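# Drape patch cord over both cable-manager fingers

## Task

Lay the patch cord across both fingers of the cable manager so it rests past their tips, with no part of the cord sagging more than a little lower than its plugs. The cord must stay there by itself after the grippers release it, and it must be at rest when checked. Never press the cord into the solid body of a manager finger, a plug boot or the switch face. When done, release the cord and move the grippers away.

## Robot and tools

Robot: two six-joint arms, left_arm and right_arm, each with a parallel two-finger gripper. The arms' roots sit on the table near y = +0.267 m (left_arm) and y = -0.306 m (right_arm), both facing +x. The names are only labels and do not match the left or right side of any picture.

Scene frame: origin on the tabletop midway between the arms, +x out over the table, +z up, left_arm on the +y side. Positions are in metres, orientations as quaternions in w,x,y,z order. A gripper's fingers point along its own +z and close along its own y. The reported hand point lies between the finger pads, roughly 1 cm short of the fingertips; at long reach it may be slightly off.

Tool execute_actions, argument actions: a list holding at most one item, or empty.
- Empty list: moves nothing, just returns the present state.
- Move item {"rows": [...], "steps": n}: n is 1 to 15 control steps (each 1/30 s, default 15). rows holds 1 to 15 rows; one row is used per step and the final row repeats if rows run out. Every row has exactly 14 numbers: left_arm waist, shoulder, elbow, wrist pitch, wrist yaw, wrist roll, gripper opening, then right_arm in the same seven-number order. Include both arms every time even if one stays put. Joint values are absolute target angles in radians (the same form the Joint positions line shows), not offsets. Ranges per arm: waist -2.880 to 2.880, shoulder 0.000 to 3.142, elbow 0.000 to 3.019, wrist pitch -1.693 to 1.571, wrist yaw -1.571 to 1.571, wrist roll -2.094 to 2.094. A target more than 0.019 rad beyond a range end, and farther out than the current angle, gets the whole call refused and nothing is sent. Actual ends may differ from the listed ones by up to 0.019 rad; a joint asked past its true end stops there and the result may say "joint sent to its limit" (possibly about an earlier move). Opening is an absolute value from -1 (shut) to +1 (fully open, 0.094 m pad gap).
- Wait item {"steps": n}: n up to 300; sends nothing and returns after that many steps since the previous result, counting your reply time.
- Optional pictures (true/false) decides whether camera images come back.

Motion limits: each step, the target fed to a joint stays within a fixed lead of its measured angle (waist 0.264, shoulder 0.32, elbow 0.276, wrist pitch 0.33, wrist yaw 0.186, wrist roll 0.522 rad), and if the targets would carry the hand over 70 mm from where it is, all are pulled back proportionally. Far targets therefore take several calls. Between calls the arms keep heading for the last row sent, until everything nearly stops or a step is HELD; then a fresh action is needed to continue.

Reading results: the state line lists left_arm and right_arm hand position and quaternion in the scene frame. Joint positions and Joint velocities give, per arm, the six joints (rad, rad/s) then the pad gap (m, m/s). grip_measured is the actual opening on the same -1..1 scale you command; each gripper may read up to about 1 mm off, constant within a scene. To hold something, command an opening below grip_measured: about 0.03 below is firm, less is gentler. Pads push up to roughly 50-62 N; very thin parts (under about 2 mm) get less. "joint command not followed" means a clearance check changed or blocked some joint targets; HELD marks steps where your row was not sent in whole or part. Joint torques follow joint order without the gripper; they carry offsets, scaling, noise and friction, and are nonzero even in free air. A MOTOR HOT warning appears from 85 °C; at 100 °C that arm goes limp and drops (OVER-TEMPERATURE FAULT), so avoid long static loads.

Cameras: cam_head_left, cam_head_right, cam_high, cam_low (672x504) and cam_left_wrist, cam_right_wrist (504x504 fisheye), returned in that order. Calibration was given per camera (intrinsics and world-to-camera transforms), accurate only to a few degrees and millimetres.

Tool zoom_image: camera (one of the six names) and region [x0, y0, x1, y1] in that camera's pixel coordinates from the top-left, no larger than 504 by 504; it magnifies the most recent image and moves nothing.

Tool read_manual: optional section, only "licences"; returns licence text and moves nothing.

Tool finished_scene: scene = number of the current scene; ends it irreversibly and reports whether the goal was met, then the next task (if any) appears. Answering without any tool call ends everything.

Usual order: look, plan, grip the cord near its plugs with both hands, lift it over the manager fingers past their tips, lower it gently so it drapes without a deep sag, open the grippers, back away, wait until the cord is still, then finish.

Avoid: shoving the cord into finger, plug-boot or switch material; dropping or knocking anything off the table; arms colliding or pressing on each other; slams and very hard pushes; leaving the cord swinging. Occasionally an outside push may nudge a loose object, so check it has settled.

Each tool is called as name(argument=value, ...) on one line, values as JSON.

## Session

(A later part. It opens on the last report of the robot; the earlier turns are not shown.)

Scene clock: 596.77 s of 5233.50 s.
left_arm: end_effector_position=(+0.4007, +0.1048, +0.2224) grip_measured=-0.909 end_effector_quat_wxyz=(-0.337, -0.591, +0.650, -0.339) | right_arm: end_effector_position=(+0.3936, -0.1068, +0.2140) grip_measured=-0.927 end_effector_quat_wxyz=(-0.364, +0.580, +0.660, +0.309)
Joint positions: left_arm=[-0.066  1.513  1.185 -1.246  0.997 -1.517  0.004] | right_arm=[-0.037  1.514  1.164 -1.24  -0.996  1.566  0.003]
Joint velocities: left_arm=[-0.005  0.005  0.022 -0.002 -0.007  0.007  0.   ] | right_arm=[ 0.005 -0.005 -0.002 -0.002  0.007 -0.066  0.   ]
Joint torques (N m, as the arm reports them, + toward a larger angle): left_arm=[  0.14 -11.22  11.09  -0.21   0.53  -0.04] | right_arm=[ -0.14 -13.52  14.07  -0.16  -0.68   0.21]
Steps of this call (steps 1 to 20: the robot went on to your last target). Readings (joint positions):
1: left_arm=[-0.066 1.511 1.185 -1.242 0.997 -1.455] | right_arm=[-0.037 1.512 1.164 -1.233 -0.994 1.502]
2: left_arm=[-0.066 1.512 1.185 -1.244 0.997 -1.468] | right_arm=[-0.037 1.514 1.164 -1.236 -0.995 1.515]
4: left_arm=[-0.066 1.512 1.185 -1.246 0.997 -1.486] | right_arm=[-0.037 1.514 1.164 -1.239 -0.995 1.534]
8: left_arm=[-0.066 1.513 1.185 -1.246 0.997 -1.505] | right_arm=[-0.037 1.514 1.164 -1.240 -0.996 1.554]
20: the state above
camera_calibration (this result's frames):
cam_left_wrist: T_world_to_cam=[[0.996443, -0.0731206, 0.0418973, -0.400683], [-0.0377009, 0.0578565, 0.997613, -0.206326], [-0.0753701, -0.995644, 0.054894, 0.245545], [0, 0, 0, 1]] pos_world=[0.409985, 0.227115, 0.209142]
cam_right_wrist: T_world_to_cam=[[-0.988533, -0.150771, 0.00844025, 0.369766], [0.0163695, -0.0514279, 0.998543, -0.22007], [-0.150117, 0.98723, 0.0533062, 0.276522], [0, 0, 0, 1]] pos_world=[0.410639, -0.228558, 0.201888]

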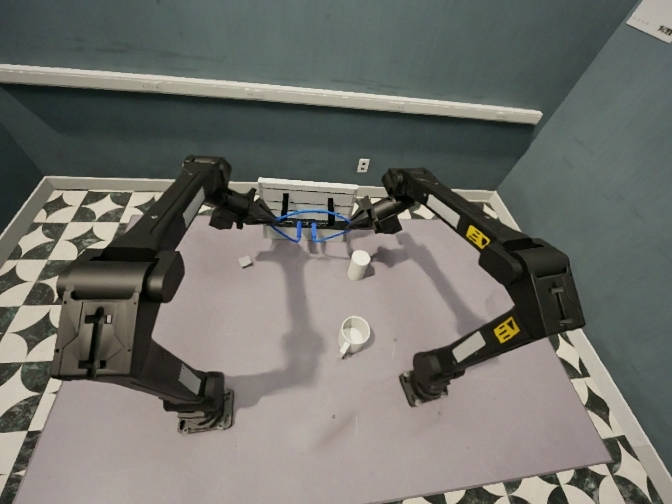

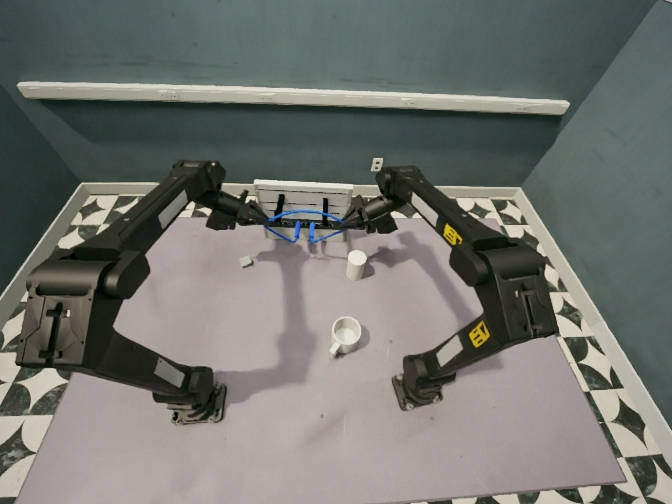

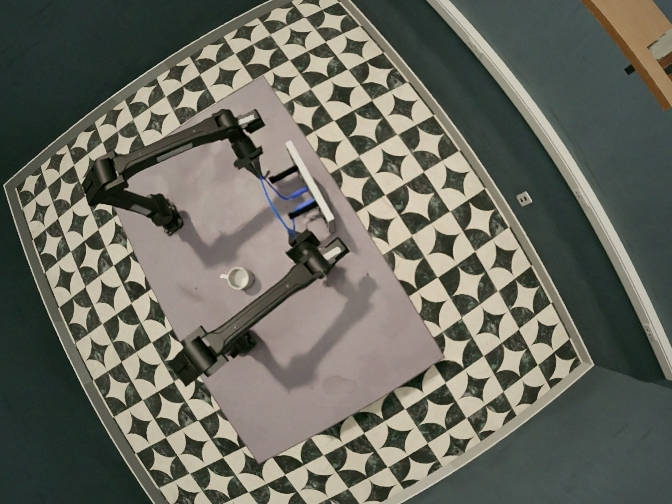

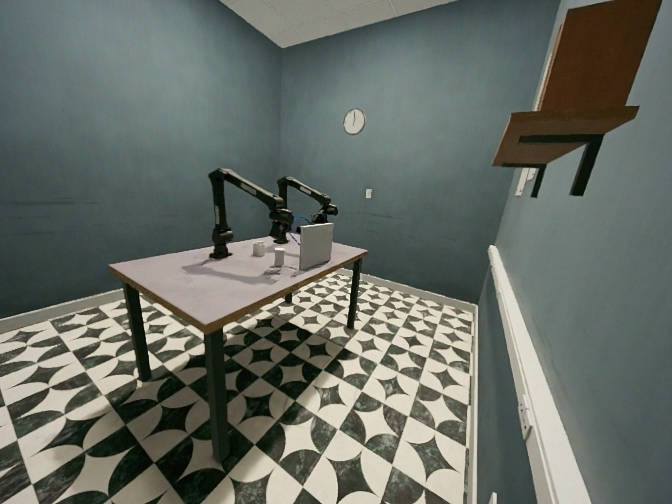

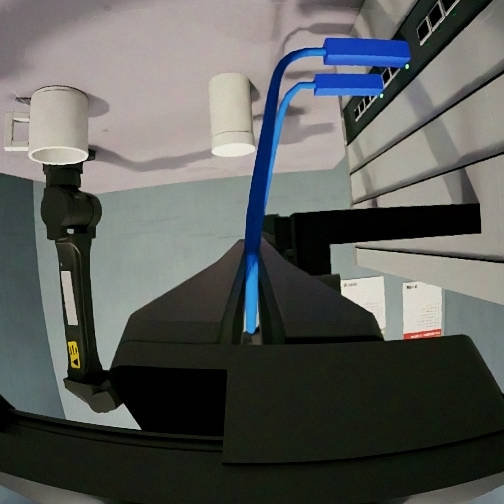

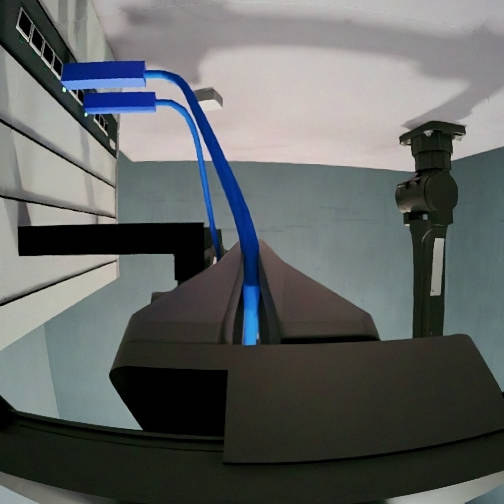

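Cross over the hooks as before.

execute_actions(actions=[{"rows":[[-0.06,1.515,1.229,-1.27,1.0,-1.55,-0.935,-0.055,1.515,1.229,-1.26,-1.0,1.6,-0.945],[-0.06,1.524,1.24,-1.27,1.0,-1.55,-0.935,-0.055,1.523,1.24,-1.26,-1.0,1.6,-0.945],[-0.06,1.533,1.251,-1.27,1.0,-1.55,-0.935,-0.057,1.531,1.25,-1.265,-1.0,1.6,-0.945],[-0.058,1.542,1.262,-1.27,1.0,-1.55,-0.935,-0.059,1.539,1.26,-1.265,-1.0,1.6,-0.945],[-0.056,1.551,1.273,-1.275,1.0,-1.55,-0.935,-0.061,1.547,1.271,-1.27,-1.0,1.6,-0.945],[-0.054,1.56,1.284,-1.275,1.0,-1.55,-0.935,-0.063,1.555,1.281,-1.27,-1.0,1.6,-0.945],[-0.052,1.569,1.295,-1.28,1.0,-1.55,-0.935,-0.065,1.563,1.292,-1.275,-1.0,1.6,-0.945],[-0.05,1.578,1.306,-1.28,1.0,-1.55,-0.935,-0.067,1.571,1.302,-1.275,-1.0,1.6,-0.945],[-0.05,1.588,1.317,-1.285,1.0,-1.55,-0.935,-0.069,1.58,1.313,-1.28,-1.0,1.6,-0.945],[-0.05,1.597,1.328,-1.29,1.0,-1.55,-0.935,-0.07,1.589,1.323,-1.285,-1.0,1.6,-0.945],[-0.05,1.606,1.341,-1.29,1.0,-1.55,-0.935,-0.072,1.597,1.336,-1.285,-1.0,1.6,-0.945],[-0.05,1.615,1.354,-1.29,1.0,-1.55,-0.935,-0.073,1.605,1.348,-1.285,-1.0,1.6,-0.945],[-0.05,1.624,1.367,-1.29,1.0,-1.55,-0.935,-0.074,1.613,1.36,-1.285,-1.0,1.6,-0.945],[-0.05,1.633,1.38,-1.295,1.0,-1.55,-0.935,-0.075,1.62,1.372,-1.29,-1.0,1.6,-0.945],[-0.05,1.642,1.393,-1.295,1.0,-1.55,-0.935,-0.076,1.628,1.384,-1.29,-1.0,1.6,-0.945]],"steps":15}], pictures=false)

execute_actions(actions=[{"rows":[[-0.05,1.651,1.406,-1.295,1.0,-1.55,-0.935,-0.077,1.635,1.396,-1.29,-1.0,1.6,-0.945],[-0.05,1.66,1.419,-1.30,1.0,-1.55,-0.935,-0.078,1.643,1.408,-1.295,-1.0,1.6,-0.945],[-0.05,1.669,1.432,-1.30,1.0,-1.55,-0.935,-0.079,1.65,1.42,-1.295,-1.0,1.6,-0.945],[-0.05,1.678,1.445,-1.305,1.0,-1.55,-0.935,-0.08,1.658,1.432,-1.30,-1.0,1.6,-0.945],[-0.05,1.686,1.456,-1.305,1.0,-1.55,-0.935,-0.08,1.665,1.445,-1.30,-1.0,1.6,-0.945]],"steps":15}], pictures=false)

execute_actions(actions=[{"rows":[[-0.05,1.695,1.456,-1.27,1.0,-1.55,-0.935,-0.08,1.68,1.445,-1.26,-1.0,1.6,-0.945],[-0.05,1.705,1.456,-1.26,1.0,-1.55,-0.935,-0.08,1.688,1.445,-1.25,-1.0,1.6,-0.945],[-0.05,1.715,1.456,-1.25,1.0,-1.55,-0.935,-0.08,1.696,1.445,-1.24,-1.0,1.6,-0.945],[-0.05,1.725,1.456,-1.24,1.0,-1.55,-0.935,-0.08,1.704,1.445,-1.23,-1.0,1.6,-0.945],[-0.05,1.735,1.456,-1.235,1.0,-1.55,-0.935,-0.08,1.712,1.445,-1.225,-1.0,1.6,-0.945]],"steps":15}], pictures=false)

execute_actions(actions=[{"rows":[[-0.05,1.735,1.395,-1.225,1.0,-1.55,-0.935,-0.08,1.712,1.362,-1.215,-1.0,1.6,-0.945],[-0.05,1.735,1.385,-1.215,1.0,-1.55,-0.935,-0.08,1.712,1.352,-1.205,-1.0,1.6,-0.945],[-0.05,1.735,1.375,-1.205,1.0,-1.55,-0.935,-0.08,1.712,1.342,-1.195,-1.0,1.6,-0.945],[-0.05,1.735,1.365,-1.195,1.0,-1.55,-0.935,-0.08,1.712,1.332,-1.185,-1.0,1.6,-0.945],[-0.05,1.735,1.355,-1.185,1.0,-1.55,-0.935,-0.08,1.712,1.322,-1.177,-1.0,1.6,-0.945]],"steps":15}])

zoom_image(camera="cam_head_left", region=[230, 160, 390, 270])

Scene clock: 632.63 s of 5233.50 s.
left_arm: end_effector_position=(+0.4421, +0.1031, +0.2253) grip_measured=-0.909 end_effector_quat_wxyz=(-0.343, -0.599, +0.642, -0.333) | right_arm: end_effector_position=(+0.4370, -0.1113, +0.2170) grip_measured=-0.927 end_effector_quat_wxyz=(-0.366, +0.595, +0.646, +0.307)
Joint positions: left_arm=[-0.066  1.617  1.316 -1.28   0.997 -1.539  0.004] | right_arm=[-0.06   1.612  1.287 -1.27  -0.996  1.588  0.003]
Joint velocities: left_arm=[-0.005  0.288  0.364 -0.056 -0.022 -0.007 -0.   ] | right_arm=[-0.015  0.239  0.325 -0.046 -0.007 -0.022 -0.   ]
Joint torques (N m, as the arm reports them, + toward a larger angle): left_arm=[  0.93 -12.65  13.    -0.03   0.54  -0.05] | right_arm=[ -0.08 -13.11  16.17  -0.12  -0.63   0.18]
Steps of this call (steps 1 to 15: the robot went on to your last target; steps 16 to 90: nothing new was sent; then 32.37 s passed at rest; steps 91 to 105: all 15 steps of this action). Readings (joint positions):
91: left_arm=[-0.066 1.513 1.185 -1.248 0.997 -1.522] | right_arm=[-0.037 1.514 1.164 -1.240 -0.996 1.570]
92: left_arm=[-0.066 1.513 1.185 -1.251 0.997 -1.525] | right_arm=[-0.037 1.515 1.164 -1.240 -0.996 1.573]
94: left_arm=[-0.066 1.517 1.190 -1.256 0.997 -1.530] | right_arm=[-0.039 1.519 1.169 -1.244 -0.996 1.578]
98: left_arm=[-0.066 1.548 1.231 -1.265 0.997 -1.535] | right_arm=[-0.045 1.549 1.206 -1.254 -0.996 1.584]
105: the state above

Scene clock: 633.13 s of 5233.50 s.
left_arm: end_effector_position=(+0.4688, +0.1019, +0.2254) grip_measured=-0.909 end_effector_quat_wxyz=(-0.342, -0.599, +0.642, -0.334) | right_arm: end_effector_position=(+0.4612, -0.1089, +0.2183) grip_measured=-0.927 end_effector_quat_wxyz=(-0.365, +0.595, +0.646, +0.308)
Joint positions: left_arm=[-0.066  1.682  1.399 -1.294  0.997 -1.54   0.004] | right_arm=[-0.06   1.669  1.363 -1.285 -0.996  1.59   0.003]
Joint velocities: left_arm=[-0.005 -0.005  0.002 -0.007  0.037  0.022 -0.001] | right_arm=[-0.005 -0.005 -0.007 -0.027 -0.037 -0.037 -0.   ]
Joint torques (N m, as the arm reports them, + toward a larger angle): left_arm=[  1.13 -14.43  13.36  -0.08   0.53  -0.04] | right_arm=[ -1.61 -14.69  16.52  -0.23  -0.65   0.13]
Steps of this call (steps 1 to 15: all 15 steps of this action). Readings (joint positions):
1: left_arm=[-0.066 1.626 1.329 -1.281 0.997 -1.539] | right_arm=[-0.060 1.620 1.298 -1.271 -0.996 1.588]
2: left_arm=[-0.066 1.635 1.342 -1.283 0.997 -1.539] | right_arm=[-0.060 1.628 1.309 -1.274 -0.996 1.588]
4: left_arm=[-0.066 1.653 1.367 -1.288 0.997 -1.539] | right_arm=[-0.060 1.643 1.331 -1.279 -0.996 1.588]
8: left_arm=[-0.066 1.679 1.399 -1.291 0.997 -1.540] | right_arm=[-0.060 1.666 1.363 -1.282 -0.996 1.589]
15: the state above

Scene clock: 633.63 s of 5233.50 s.
left_arm: end_effector_position=(+0.4820, +0.1019, +0.2048) grip_measured=-0.909 end_effector_quat_wxyz=(-0.342, -0.600, +0.641, -0.335) | right_arm: end_effector_position=(+0.4750, -0.1121, +0.2030) grip_measured=-0.927 end_effector_quat_wxyz=(-0.362, +0.597, +0.644, +0.314)
Joint positions: left_arm=[-0.065  1.73   1.406 -1.252  0.998 -1.541  0.004] | right_arm=[-0.07   1.708  1.371 -1.245 -0.998  1.59   0.003]
Joint velocities: left_arm=[ 0.005  0.005  0.012  0.002  0.037 -0.081 -0.001] | right_arm=[-0.015 -0.005  0.012 -0.007 -0.051 -0.022 -0.   ]
Joint torques (N m, as the arm reports them, + toward a larger angle): left_arm=[  0.23 -14.91  12.41   0.98   0.49  -0.05] | right_arm=[ -0.62 -15.4   16.2    1.32  -0.65   0.15]
Steps of this call (steps 1 to 15: all 15 steps of this action). Readings (joint positions):
1: left_arm=[-0.066 1.682 1.399 -1.293 0.997 -1.541] | right_arm=[-0.060 1.670 1.363 -1.285 -0.996 1.590]
2: left_arm=[-0.066 1.683 1.399 -1.290 0.997 -1.541] | right_arm=[-0.060 1.670 1.363 -1.281 -0.997 1.590]
4: left_arm=[-0.066 1.689 1.400 -1.276 0.997 -1.541] | right_arm=[-0.060 1.676 1.364 -1.268 -0.997 1.590]
8: left_arm=[-0.066 1.716 1.404 -1.254 0.997 -1.541] | right_arm=[-0.063 1.699 1.370 -1.247 -0.997 1.590]
15: the state above

Scene clock: 634.13 s of 5233.50 s.
left_arm: end_effector_position=(+0.4797, +0.1050, +0.1913) grip_measured=-0.909 end_effector_quat_wxyz=(-0.339, -0.599, +0.640, -0.341) | right_arm: end_effector_position=(+0.4723, -0.1152, +0.1895) grip_measured=-0.927 end_effector_quat_wxyz=(-0.360, +0.597, +0.642, +0.319)
Joint positions: left_arm=[-0.057  1.73   1.365 -1.2    1.004 -1.541  0.004] | right_arm=[-0.077  1.708  1.331 -1.197 -1.003  1.592  0.003]
Joint velocities: left_arm=[-0.005  0.005  0.007 -0.012  0.037 -0.007 -0.   ] | right_arm=[-0.005  0.005 -0.007  0.007 -0.007 -0.007 -0.   ]
Joint torques (N m, as the arm reports them, + toward a larger angle): left_arm=[  0.85 -14.57   7.66   0.89   0.33  -0.04] | right_arm=[ -0.67 -15.55   8.5    1.52  -0.42   0.11]
Steps of this call (steps 1 to 15: all 15 steps of this action). Readings (joint positions):
1: left_arm=[-0.065 1.730 1.405 -1.250 0.998 -1.541] | right_arm=[-0.070 1.708 1.370 -1.243 -0.998 1.590]
2: left_arm=[-0.065 1.730 1.403 -1.244 0.998 -1.541] | right_arm=[-0.070 1.708 1.369 -1.238 -0.998 1.590]
4: left_arm=[-0.064 1.730 1.393 -1.227 1.000 -1.541] | right_arm=[-0.070 1.708 1.359 -1.221 -0.999 1.590]
8: left_arm=[-0.060 1.730 1.366 -1.205 1.002 -1.541] | right_arm=[-0.076 1.708 1.337 -1.198 -1.003 1.590]
15: the state above
camera_calibration (this result's frames):
cam_left_wrist: T_world_to_cam=[[0.998222, -0.0515651, 0.0298813, -0.478862], [-0.0265382, 0.0643429, 0.997575, -0.17829], [-0.0533627, -0.996595, 0.0628601, 0.241495], [0, 0, 0, 1]] pos_world=[0.486166, 0.227452, 0.176986]
cam_right_wrist: T_world_to_cam=[[-0.995114, -0.097668, 0.0144881, 0.454615], [0.0203336, -0.0591237, 0.998044, -0.199968], [-0.0966203, 0.993461, 0.0608207, 0.271955], [0, 0, 0, 1]] pos_world=[0.482736, -0.237598, 0.17645]

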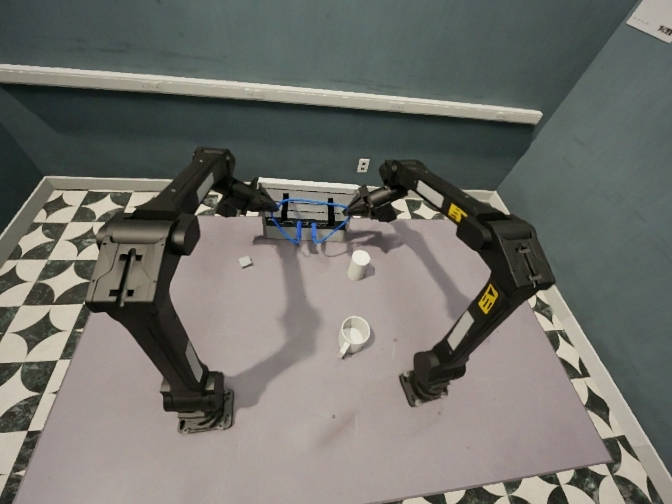

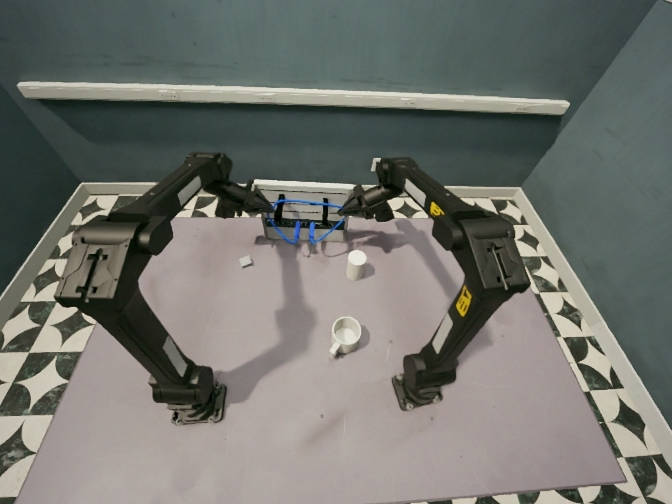

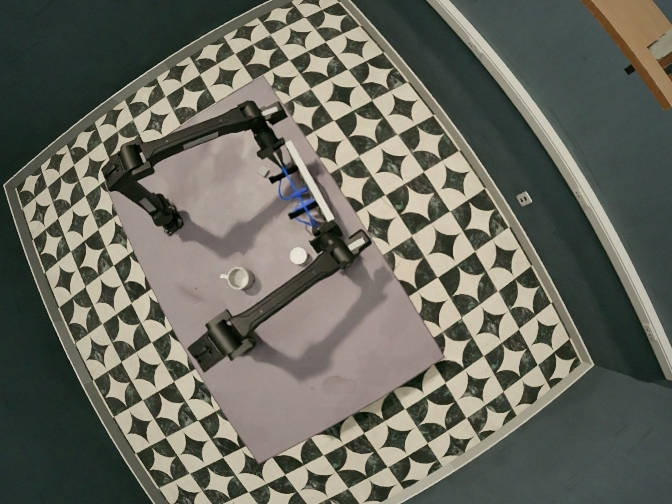

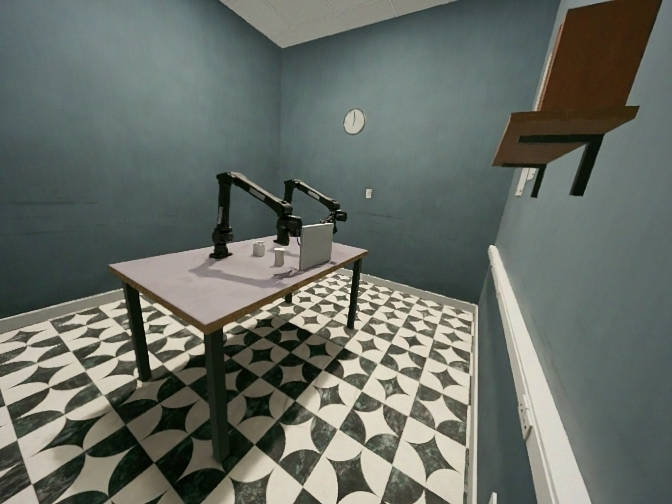

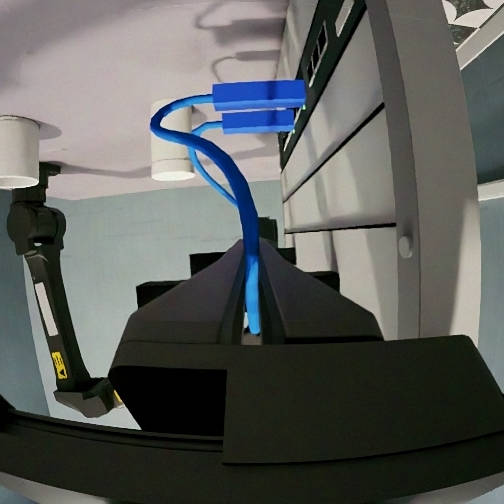

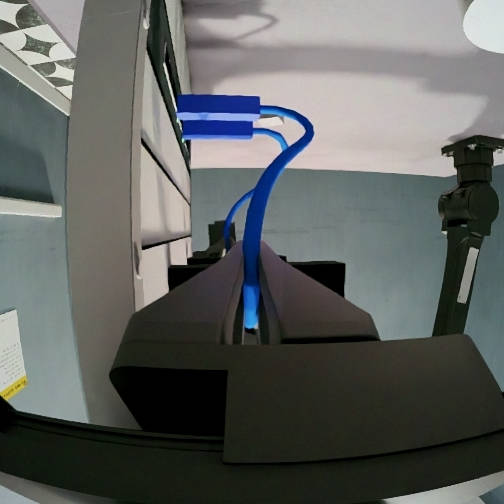

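Region (230, 160, 390, 270) of cam_head_left's 672x504 image, scaled by 3.150, with more detail than that image has; it fills the top 346 rows of this view, and the rest is white.

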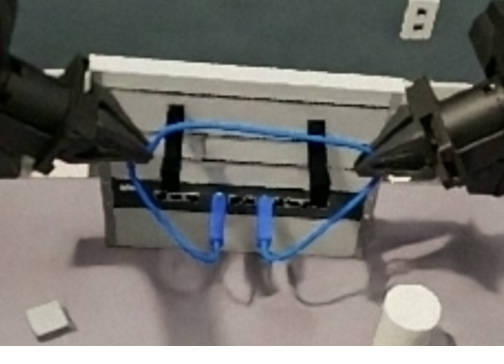

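execute_actions(actions=[{"rows":[[-0.057,1.715,1.355,-1.195,1.0,-1.57,-0.935,-0.077,1.69,1.32,-1.19,-1.0,1.62,-0.945],[-0.057,1.705,1.345,-1.195,1.0,-1.60,-0.935,-0.077,1.68,1.31,-1.19,-1.0,1.65,-0.945],[-0.057,1.697,1.335,-1.19,1.0,-1.63,-0.935,-0.077,1.672,1.30,-1.185,-1.0,1.68,-0.945],[-0.057,1.689,1.325,-1.19,1.0,-1.66,-0.935,-0.077,1.664,1.29,-1.185,-1.0,1.71,-0.945],[-0.057,1.681,1.315,-1.185,1.0,-1.69,-0.935,-0.077,1.656,1.28,-1.18,-1.0,1.74,-0.945],[-0.057,1.672,1.305,-1.185,1.0,-1.72,-0.935,-0.077,1.648,1.27,-1.18,-1.0,1.77,-0.945]],"steps":15}], pictures=false)

execute_actions(actions=[{"steps":10}])

zoom_image(camera="cam_head_left", region=[230, 160, 390, 270])

zoom_image(camera="cam_high", region=[230, 130, 370, 270])

Scene clock: 650.40 s of 5233.50 s.
left_arm: end_effector_position=(+0.4605, +0.1057, +0.2023) grip_measured=-0.909 end_effector_quat_wxyz=(+0.362, +0.645, -0.593, +0.318) | right_arm: end_effector_position=(+0.4532, -0.1171, +0.1870) grip_measured=-0.927 end_effector_quat_wxyz=(-0.388, +0.648, +0.590, +0.283)
Joint positions: left_arm=[-0.057  1.668  1.314 -1.199  1.004 -1.699  0.004] | right_arm=[-0.077  1.671  1.276 -1.197 -1.002  1.748  0.003]
Joint velocities: left_arm=[ 0.005  0.005 -0.012 -0.007 -0.007 -0.139 -0.002] | right_arm=[-0.024 -0.005  0.012  0.002  0.037  0.168  0.   ]
Joint torques (N m, as the arm reports them, + toward a larger angle): left_arm=[ -0.4  -13.     7.88   0.91   0.28  -0.08] | right_arm=[  0.03 -17.12   8.65   1.21  -0.43   0.23]
Steps of this call (steps 1 to 15: the robot went on to your last target; steps 16 to 90: nothing new was sent; then 12.77 s passed at rest; steps 91 to 105: all 15 steps of this action). Readings (joint positions):
91: left_arm=[-0.057 1.729 1.365 -1.200 1.004 -1.544] | right_arm=[-0.077 1.708 1.331 -1.197 -1.003 1.595]
92: left_arm=[-0.057 1.726 1.363 -1.200 1.004 -1.552] | right_arm=[-0.077 1.707 1.330 -1.197 -1.003 1.603]
94: left_arm=[-0.057 1.715 1.352 -1.200 1.004 -1.581] | right_arm=[-0.077 1.703 1.319 -1.197 -1.003 1.631]
98: left_arm=[-0.057 1.679 1.319 -1.199 1.004 -1.654] | right_arm=[-0.077 1.682 1.280 -1.197 -1.002 1.704]
105: the state above

Scene clock: 650.73 s of 5233.50 s.
left_arm: end_effector_position=(+0.4605, +0.1057, +0.2023) grip_measured=-0.909 end_effector_quat_wxyz=(+0.363, +0.648, -0.590, +0.316) | right_arm: end_effector_position=(+0.4532, -0.1171, +0.1870) grip_measured=-0.927 end_effector_quat_wxyz=(-0.390, +0.651, +0.587, +0.281)
Joint positions: left_arm=[-0.057  1.668  1.314 -1.199  1.004 -1.708  0.004] | right_arm=[-0.077  1.671  1.276 -1.197 -1.002  1.758  0.003]
Joint velocities: left_arm=[ 0.005 -0.005  0.002 -0.007  0.022 -0.007  0.001] | right_arm=[-0.005  0.005 -0.027  0.012  0.037 -0.022 -0.001]
Joint torques (N m, as the arm reports them, + toward a larger angle): left_arm=[ -0.31 -13.11   7.83   0.86   0.28  -0.11] | right_arm=[  0.88 -16.11   8.63   1.4   -0.46   0.21]
Steps of this call (steps 1 to 10: the robot went on to your last target). Readings (joint positions):
1: left_arm=[-0.057 1.668 1.314 -1.199 1.004 -1.701] | right_arm=[-0.077 1.671 1.276 -1.197 -1.002 1.751]
2: left_arm=[-0.057 1.668 1.314 -1.199 1.004 -1.703] | right_arm=[-0.077 1.671 1.276 -1.197 -1.002 1.752]
4: left_arm=[-0.057 1.668 1.314 -1.199 1.004 -1.705] | right_arm=[-0.077 1.671 1.276 -1.197 -1.002 1.755]
8: left_arm=[-0.057 1.668 1.314 -1.199 1.004 -1.708] | right_arm=[-0.077 1.671 1.276 -1.197 -1.002 1.758]
10: the state above
camera_calibration (this result's frames):
cam_left_wrist: T_world_to_cam=[[0.994391, 0.0380429, -0.0986847, -0.441697], [0.0961172, 0.0642619, 0.993293, -0.245417], [0.0441295, -0.997208, 0.0602449, 0.196115], [0, 0, 0, 1]] pos_world=[0.454154, 0.228141, 0.188367]
cam_right_wrist: T_world_to_cam=[[-0.985162, -0.00723378, 0.171477, 0.412136], [0.171622, -0.0506157, 0.983862, -0.262157], [0.00156238, 0.998692, 0.0511061, 0.23011], [0, 0, 0, 1]] pos_world=[0.450653, -0.240097, 0.175494]

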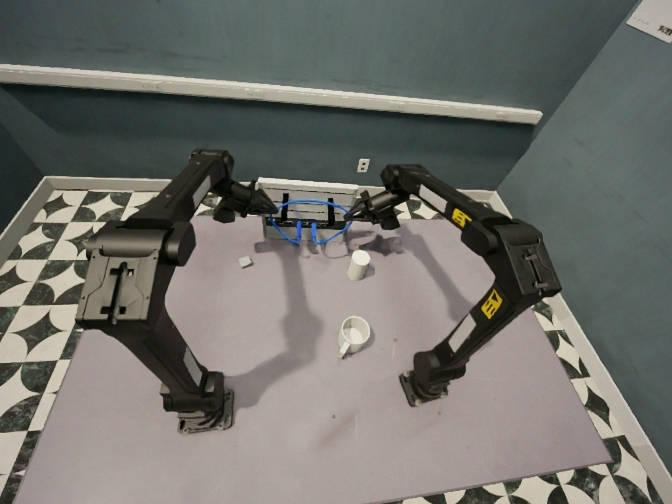

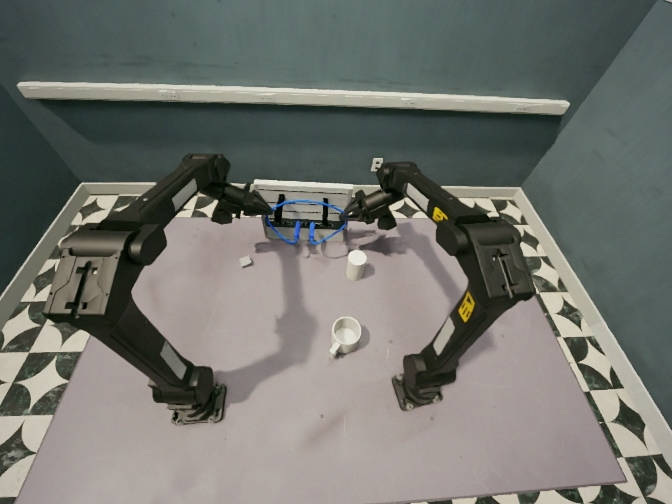

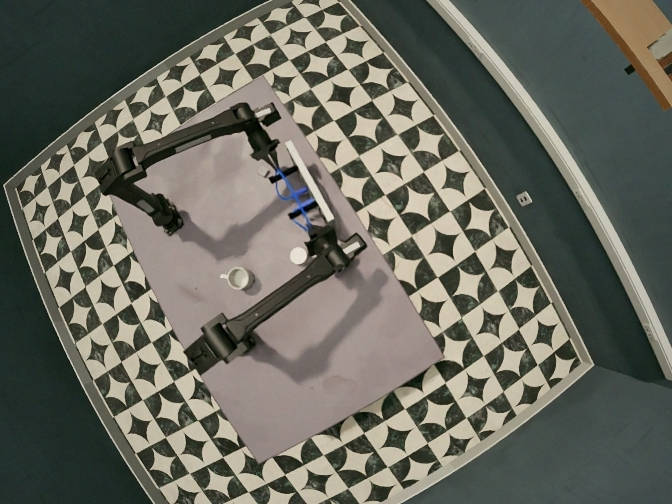

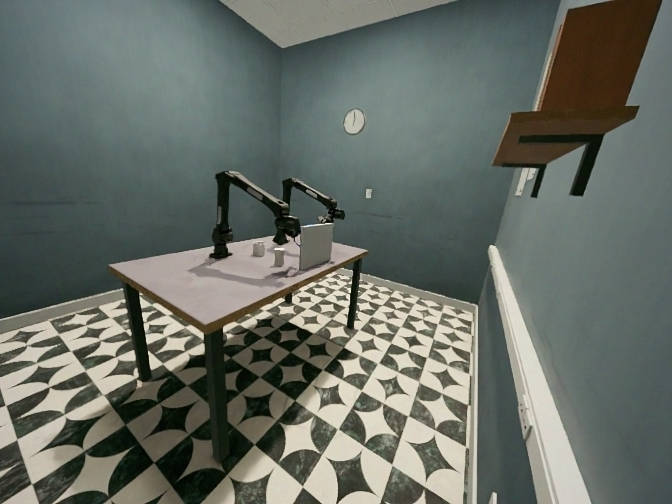

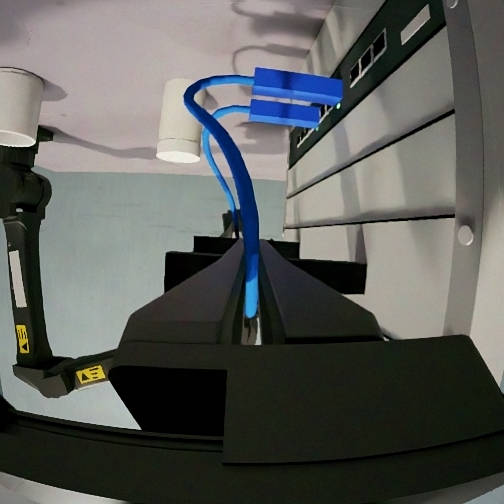

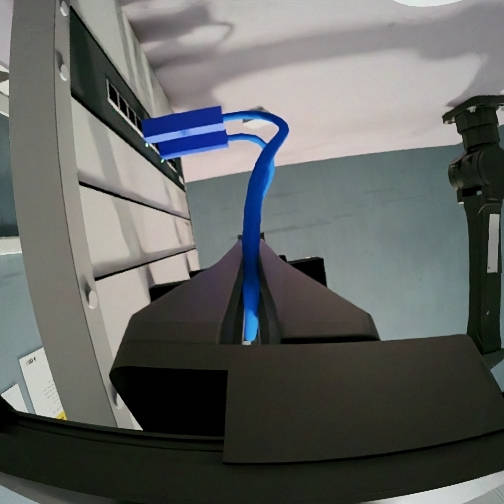

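Region (230, 160, 390, 270) of cam_head_left's 672x504 image, scaled by 3.150, with more detail than that image has; it fills the top 346 rows of this view, and the rest is white.

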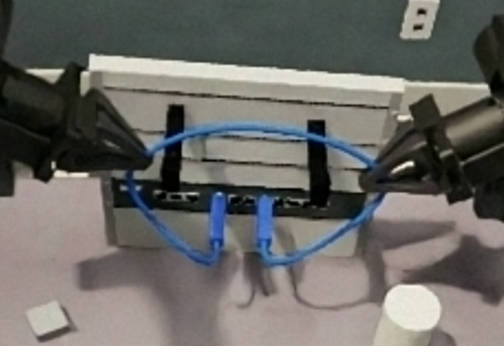

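Region (230, 130, 370, 270) of cam_high's 672x504 image, scaled by 3.600, with more detail than that image has.

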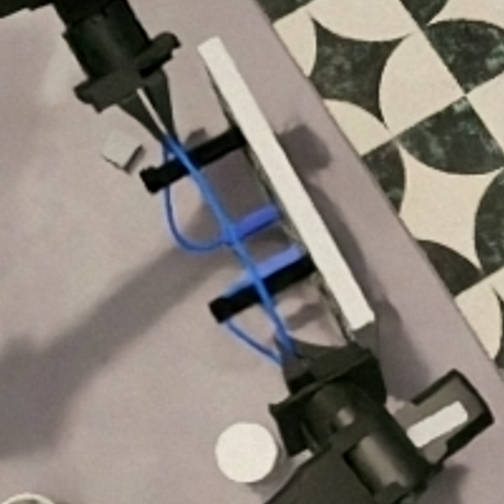

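execute_actions(actions=[{"rows":[[-0.057,1.665,1.295,-1.175,1.0,-1.75,-0.935,-0.077,1.638,1.26,-1.18,-1.0,1.80,-0.945],[-0.057,1.66,1.283,-1.17,1.0,-1.78,-0.935,-0.077,1.628,1.25,-1.175,-1.0,1.83,-0.945],[-0.057,1.655,1.271,-1.165,1.0,-1.81,-0.935,-0.077,1.618,1.24,-1.175,-1.0,1.86,-0.945],[-0.057,1.65,1.26,-1.165,1.0,-1.84,-0.935,-0.077,1.608,1.228,-1.17,-1.0,1.89,-0.945],[-0.057,1.645,1.248,-1.16,1.0,-1.87,-0.935,-0.077,1.598,1.217,-1.165,-1.0,1.92,-0.945],[-0.057,1.64,1.237,-1.16,1.0,-1.90,-0.935,-0.077,1.588,1.206,-1.16,-1.0,1.95,-0.945]],"steps":15}], pictures=false)

execute_actions(actions=[{"steps":10}])

zoom_image(camera="cam_head_left", region=[230, 160, 390, 270])

zoom_image(camera="cam_high", region=[230, 130, 370, 270])

Scene clock: 666.83 s of 5233.50 s.
left_arm: end_effector_position=(+0.4434, +0.1059, +0.1962) grip_measured=-0.909 end_effector_quat_wxyz=(+0.391, +0.696, -0.532, +0.284) | right_arm: end_effector_position=(+0.4319, -0.1172, +0.1952) grip_measured=-0.927 end_effector_quat_wxyz=(-0.407, +0.694, +0.536, +0.255)
Joint positions: left_arm=[-0.057  1.634  1.252 -1.175  1.008 -1.878  0.004] | right_arm=[-0.073  1.603  1.213 -1.178 -1.002  1.927  0.003]
Joint velocities: left_arm=[-0.015 -0.005 -0.002 -0.012 -0.037 -0.037  0.001] | right_arm=[-0.005 -0.015 -0.012 -0.002  0.037  0.081 -0.   ]
Joint torques (N m, as the arm reports them, + toward a larger angle): left_arm=[  0.39 -12.77   7.31   0.93   0.15  -0.1 ] | right_arm=[ -0.65 -15.25   8.69   1.4   -0.42   0.16]
Steps of this call (steps 1 to 30: the robot went on to your last target; steps 31 to 90: nothing new was sent; then 12.60 s passed at rest; steps 91 to 105: all 15 steps of this action). Readings (joint positions):
91: left_arm=[-0.057 1.668 1.313 -1.197 1.004 -1.715] | right_arm=[-0.077 1.670 1.275 -1.197 -1.002 1.764]
92: left_arm=[-0.057 1.667 1.309 -1.192 1.004 -1.725] | right_arm=[-0.077 1.668 1.272 -1.195 -1.002 1.775]
94: left_arm=[-0.057 1.662 1.292 -1.182 1.004 -1.756] | right_arm=[-0.077 1.658 1.257 -1.190 -1.002 1.805]
98: left_arm=[-0.057 1.642 1.257 -1.175 1.009 -1.832] | right_arm=[-0.074 1.622 1.217 -1.181 -1.002 1.881]
105: the state above

Scene clock: 667.17 s of 5233.50 s.
left_arm: end_effector_position=(+0.4436, +0.1059, +0.1962) grip_measured=-0.909 end_effector_quat_wxyz=(+0.392, +0.698, -0.528, +0.282) | right_arm: end_effector_position=(+0.4319, -0.1172, +0.1952) grip_measured=-0.927 end_effector_quat_wxyz=(-0.408, +0.697, +0.532, +0.253)
Joint positions: left_arm=[-0.057  1.634  1.252 -1.173  1.008 -1.888  0.004] | right_arm=[-0.073  1.603  1.213 -1.178 -1.002  1.938  0.003]
Joint velocities: left_arm=[ 0.005 -0.005 -0.002 -0.002  0.037  0.007 -0.002] | right_arm=[ 0.005 -0.015  0.012  0.012 -0.037 -0.022 -0.001]
Joint torques (N m, as the arm reports them, + toward a larger angle): left_arm=[ -0.26 -13.01   7.16   0.78   0.13  -0.05] | right_arm=[  0.04 -14.7    8.51   1.16  -0.46   0.21]
Steps of this call (steps 1 to 10: the robot went on to your last target). Readings (joint positions):
1: left_arm=[-0.057 1.634 1.252 -1.174 1.008 -1.880] | right_arm=[-0.073 1.603 1.213 -1.178 -1.002 1.929]
2: left_arm=[-0.057 1.634 1.252 -1.174 1.008 -1.882] | right_arm=[-0.073 1.603 1.213 -1.178 -1.002 1.931]
4: left_arm=[-0.057 1.634 1.252 -1.174 1.008 -1.885] | right_arm=[-0.073 1.603 1.213 -1.178 -1.002 1.934]
8: left_arm=[-0.057 1.634 1.252 -1.173 1.008 -1.887] | right_arm=[-0.073 1.603 1.213 -1.178 -1.002 1.937]
10: the state above
camera_calibration (this result's frames):
cam_left_wrist: T_world_to_cam=[[0.959265, 0.132078, -0.249732, -0.390285], [0.240685, 0.0807789, 0.967236, -0.298576], [0.147924, -0.987942, 0.0456991, 0.153256], [0, 0, 0, 1]] pos_world=[0.423579, 0.227075, 0.184323]
cam_right_wrist: T_world_to_cam=[[-0.95198, 0.0856422, 0.293936, 0.362446], [0.289643, -0.0591431, 0.955306, -0.312928], [0.0991988, 0.994569, 0.0314975, 0.19101], [0, 0, 0, 1]] pos_world=[0.416731, -0.239521, 0.186389]

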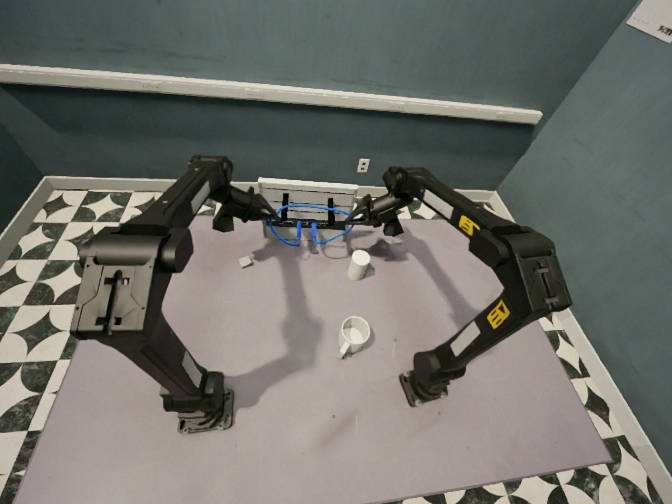

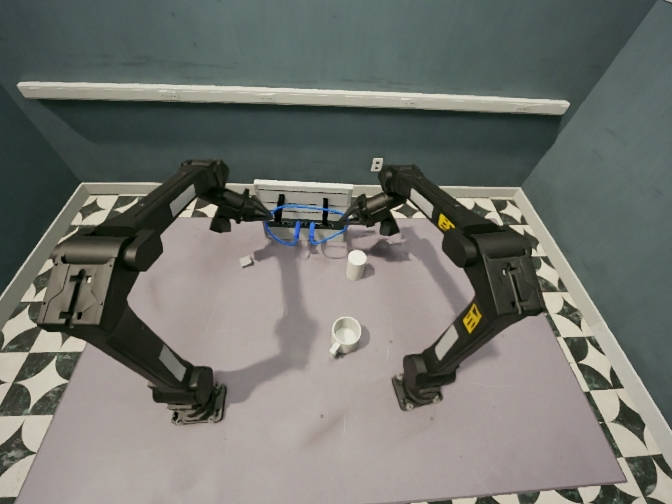

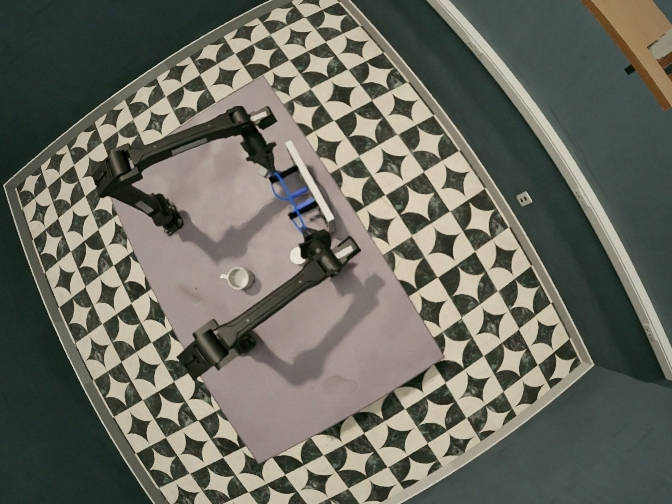

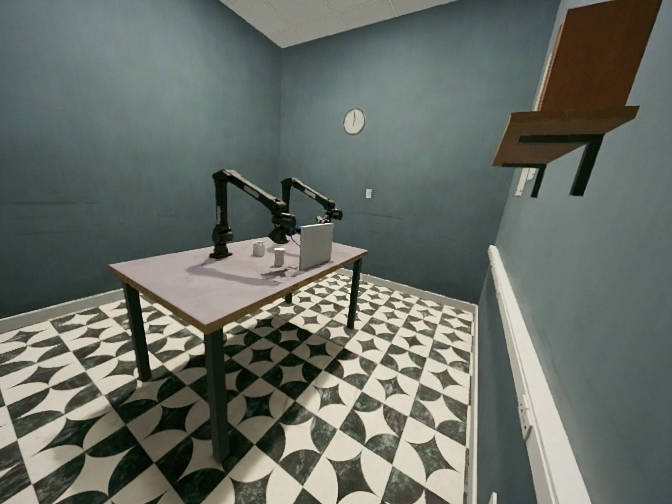

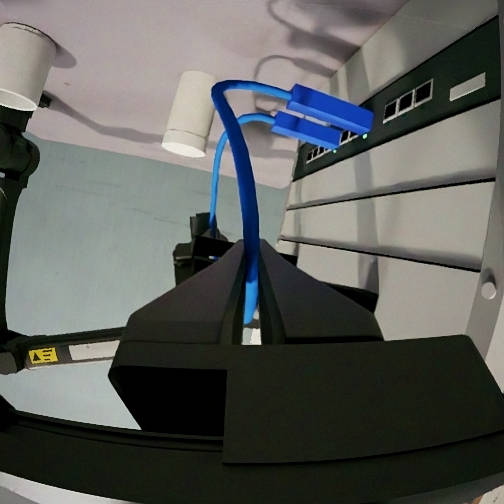

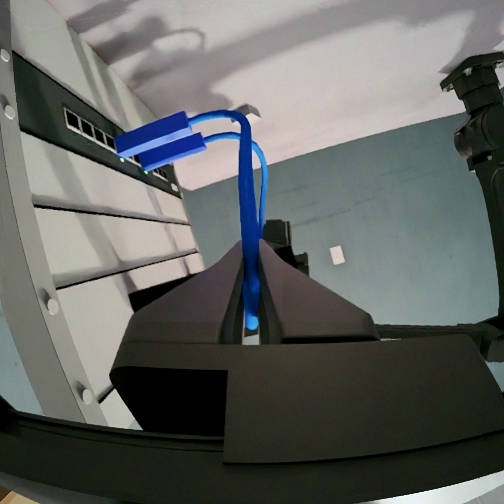

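Region (230, 160, 390, 270) of cam_head_left's 672x504 image, scaled by 3.150, with more detail than that image has; it fills the top 346 rows of this view, and the rest is white.

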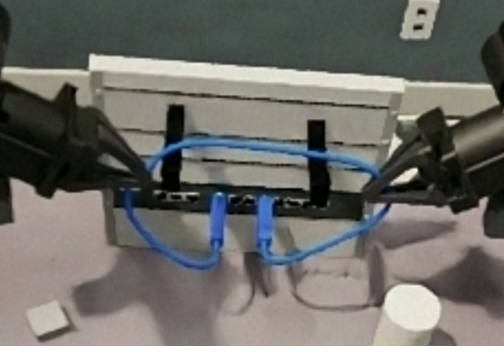

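Region (230, 130, 370, 270) of cam_high's 672x504 image, scaled by 3.600, with more detail than that image has.

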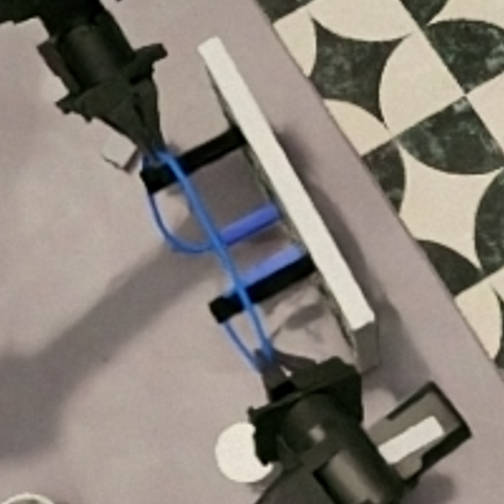

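execute_actions(actions=[])

Scene clock: 699.83 s of 5233.50 s.
left_arm: end_effector_position=(+0.4436, +0.1059, +0.1962) grip_measured=-0.909 end_effector_quat_wxyz=(+0.392, +0.699, -0.528, +0.282) | right_arm: end_effector_position=(+0.4319, -0.1172, +0.1952) grip_measured=-0.927 end_effector_quat_wxyz=(-0.408, +0.697, +0.532, +0.253)
Joint positions: left_arm=[-0.057  1.634  1.252 -1.173  1.008 -1.889  0.004] | right_arm=[-0.073  1.603  1.213 -1.178 -1.002  1.939  0.003]
Joint velocities: left_arm=[-0.005 -0.005 -0.002 -0.017  0.037 -0.007  0.001] | right_arm=[-0.005 -0.005  0.002  0.002  0.007  0.007 -0.   ]
Joint torques (N m, as the arm reports them, + toward a larger angle): left_arm=[ -0.37 -12.72   7.22   0.76   0.14  -0.09] | right_arm=[  0.26 -15.07   8.43   1.4   -0.43   0.19]
Steps of this call (steps 1 to 30: the robot went on to your last target; steps 31 to 90: nothing new was sent; then 29.67 s passed at rest). Readings (joint positions):
1: left_arm=[-0.057 1.634 1.252 -1.173 1.008 -1.889] | right_arm=[-0.073 1.603 1.213 -1.178 -1.002 1.938]
2: left_arm=[-0.057 1.634 1.252 -1.173 1.008 -1.889] | right_arm=[-0.073 1.603 1.213 -1.178 -1.002 1.938]
4: left_arm=[-0.057 1.634 1.252 -1.173 1.008 -1.889] | right_arm=[-0.073 1.603 1.213 -1.178 -1.002 1.939]
8: left_arm=[-0.057 1.634 1.252 -1.173 1.008 -1.889] | right_arm=[-0.073 1.603 1.213 -1.178 -1.002 1.939]
90: the state above
All arms were judged still, so your last target was given up. Only a new action makes them travel on or press farther. Fingers that are still opening or closing keep moving.
camera_calibration (this result's frames):
cam_left_wrist: T_world_to_cam=[[0.958942, 0.132669, -0.250657, -0.390023], [0.241572, 0.0809042, 0.967004, -0.298937], [0.148571, -0.987853, 0.0455333, 0.152992], [0, 0, 0, 1]] pos_world=[0.423494, 0.227063, 0.184345]
cam_right_wrist: T_world_to_cam=[[-0.951645, 0.0862562, 0.294842, 0.362196], [0.290523, -0.0592323, 0.955033, -0.313265], [0.0998417, 0.994511, 0.0313087, 0.190762], [0, 0, 0, 1]] pos_world=[0.416647, -0.239512, 0.186415]

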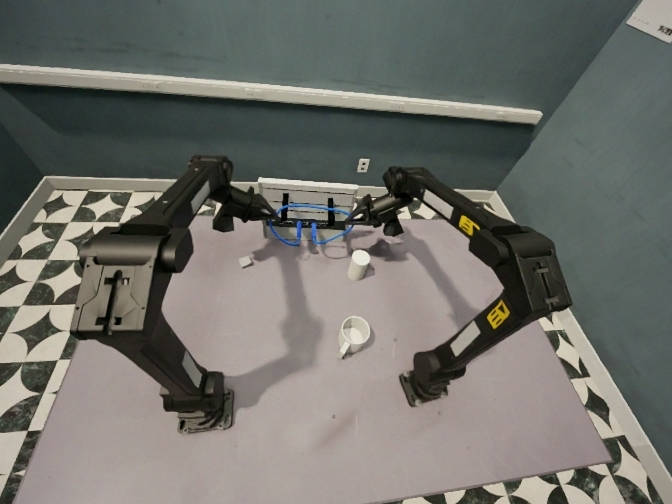

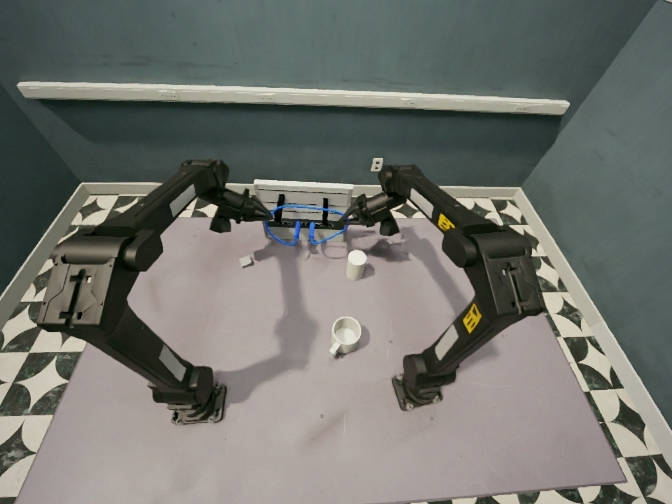

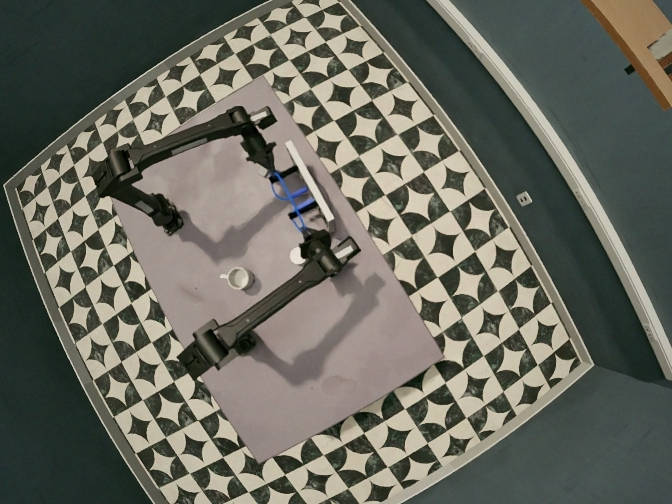

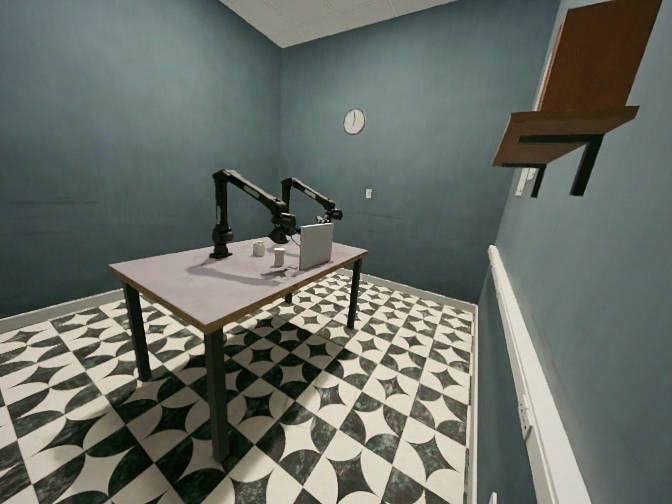

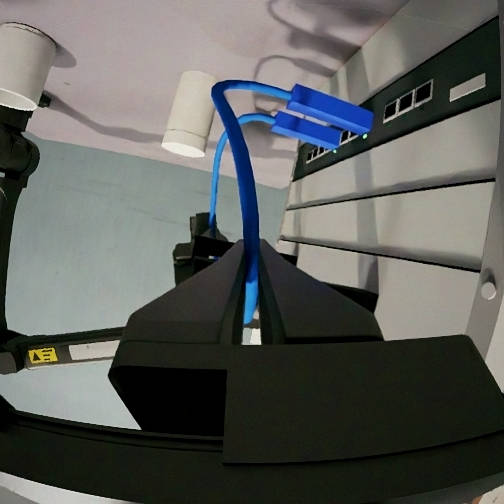

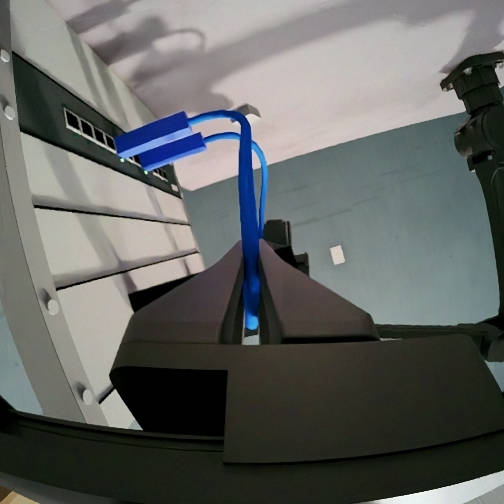

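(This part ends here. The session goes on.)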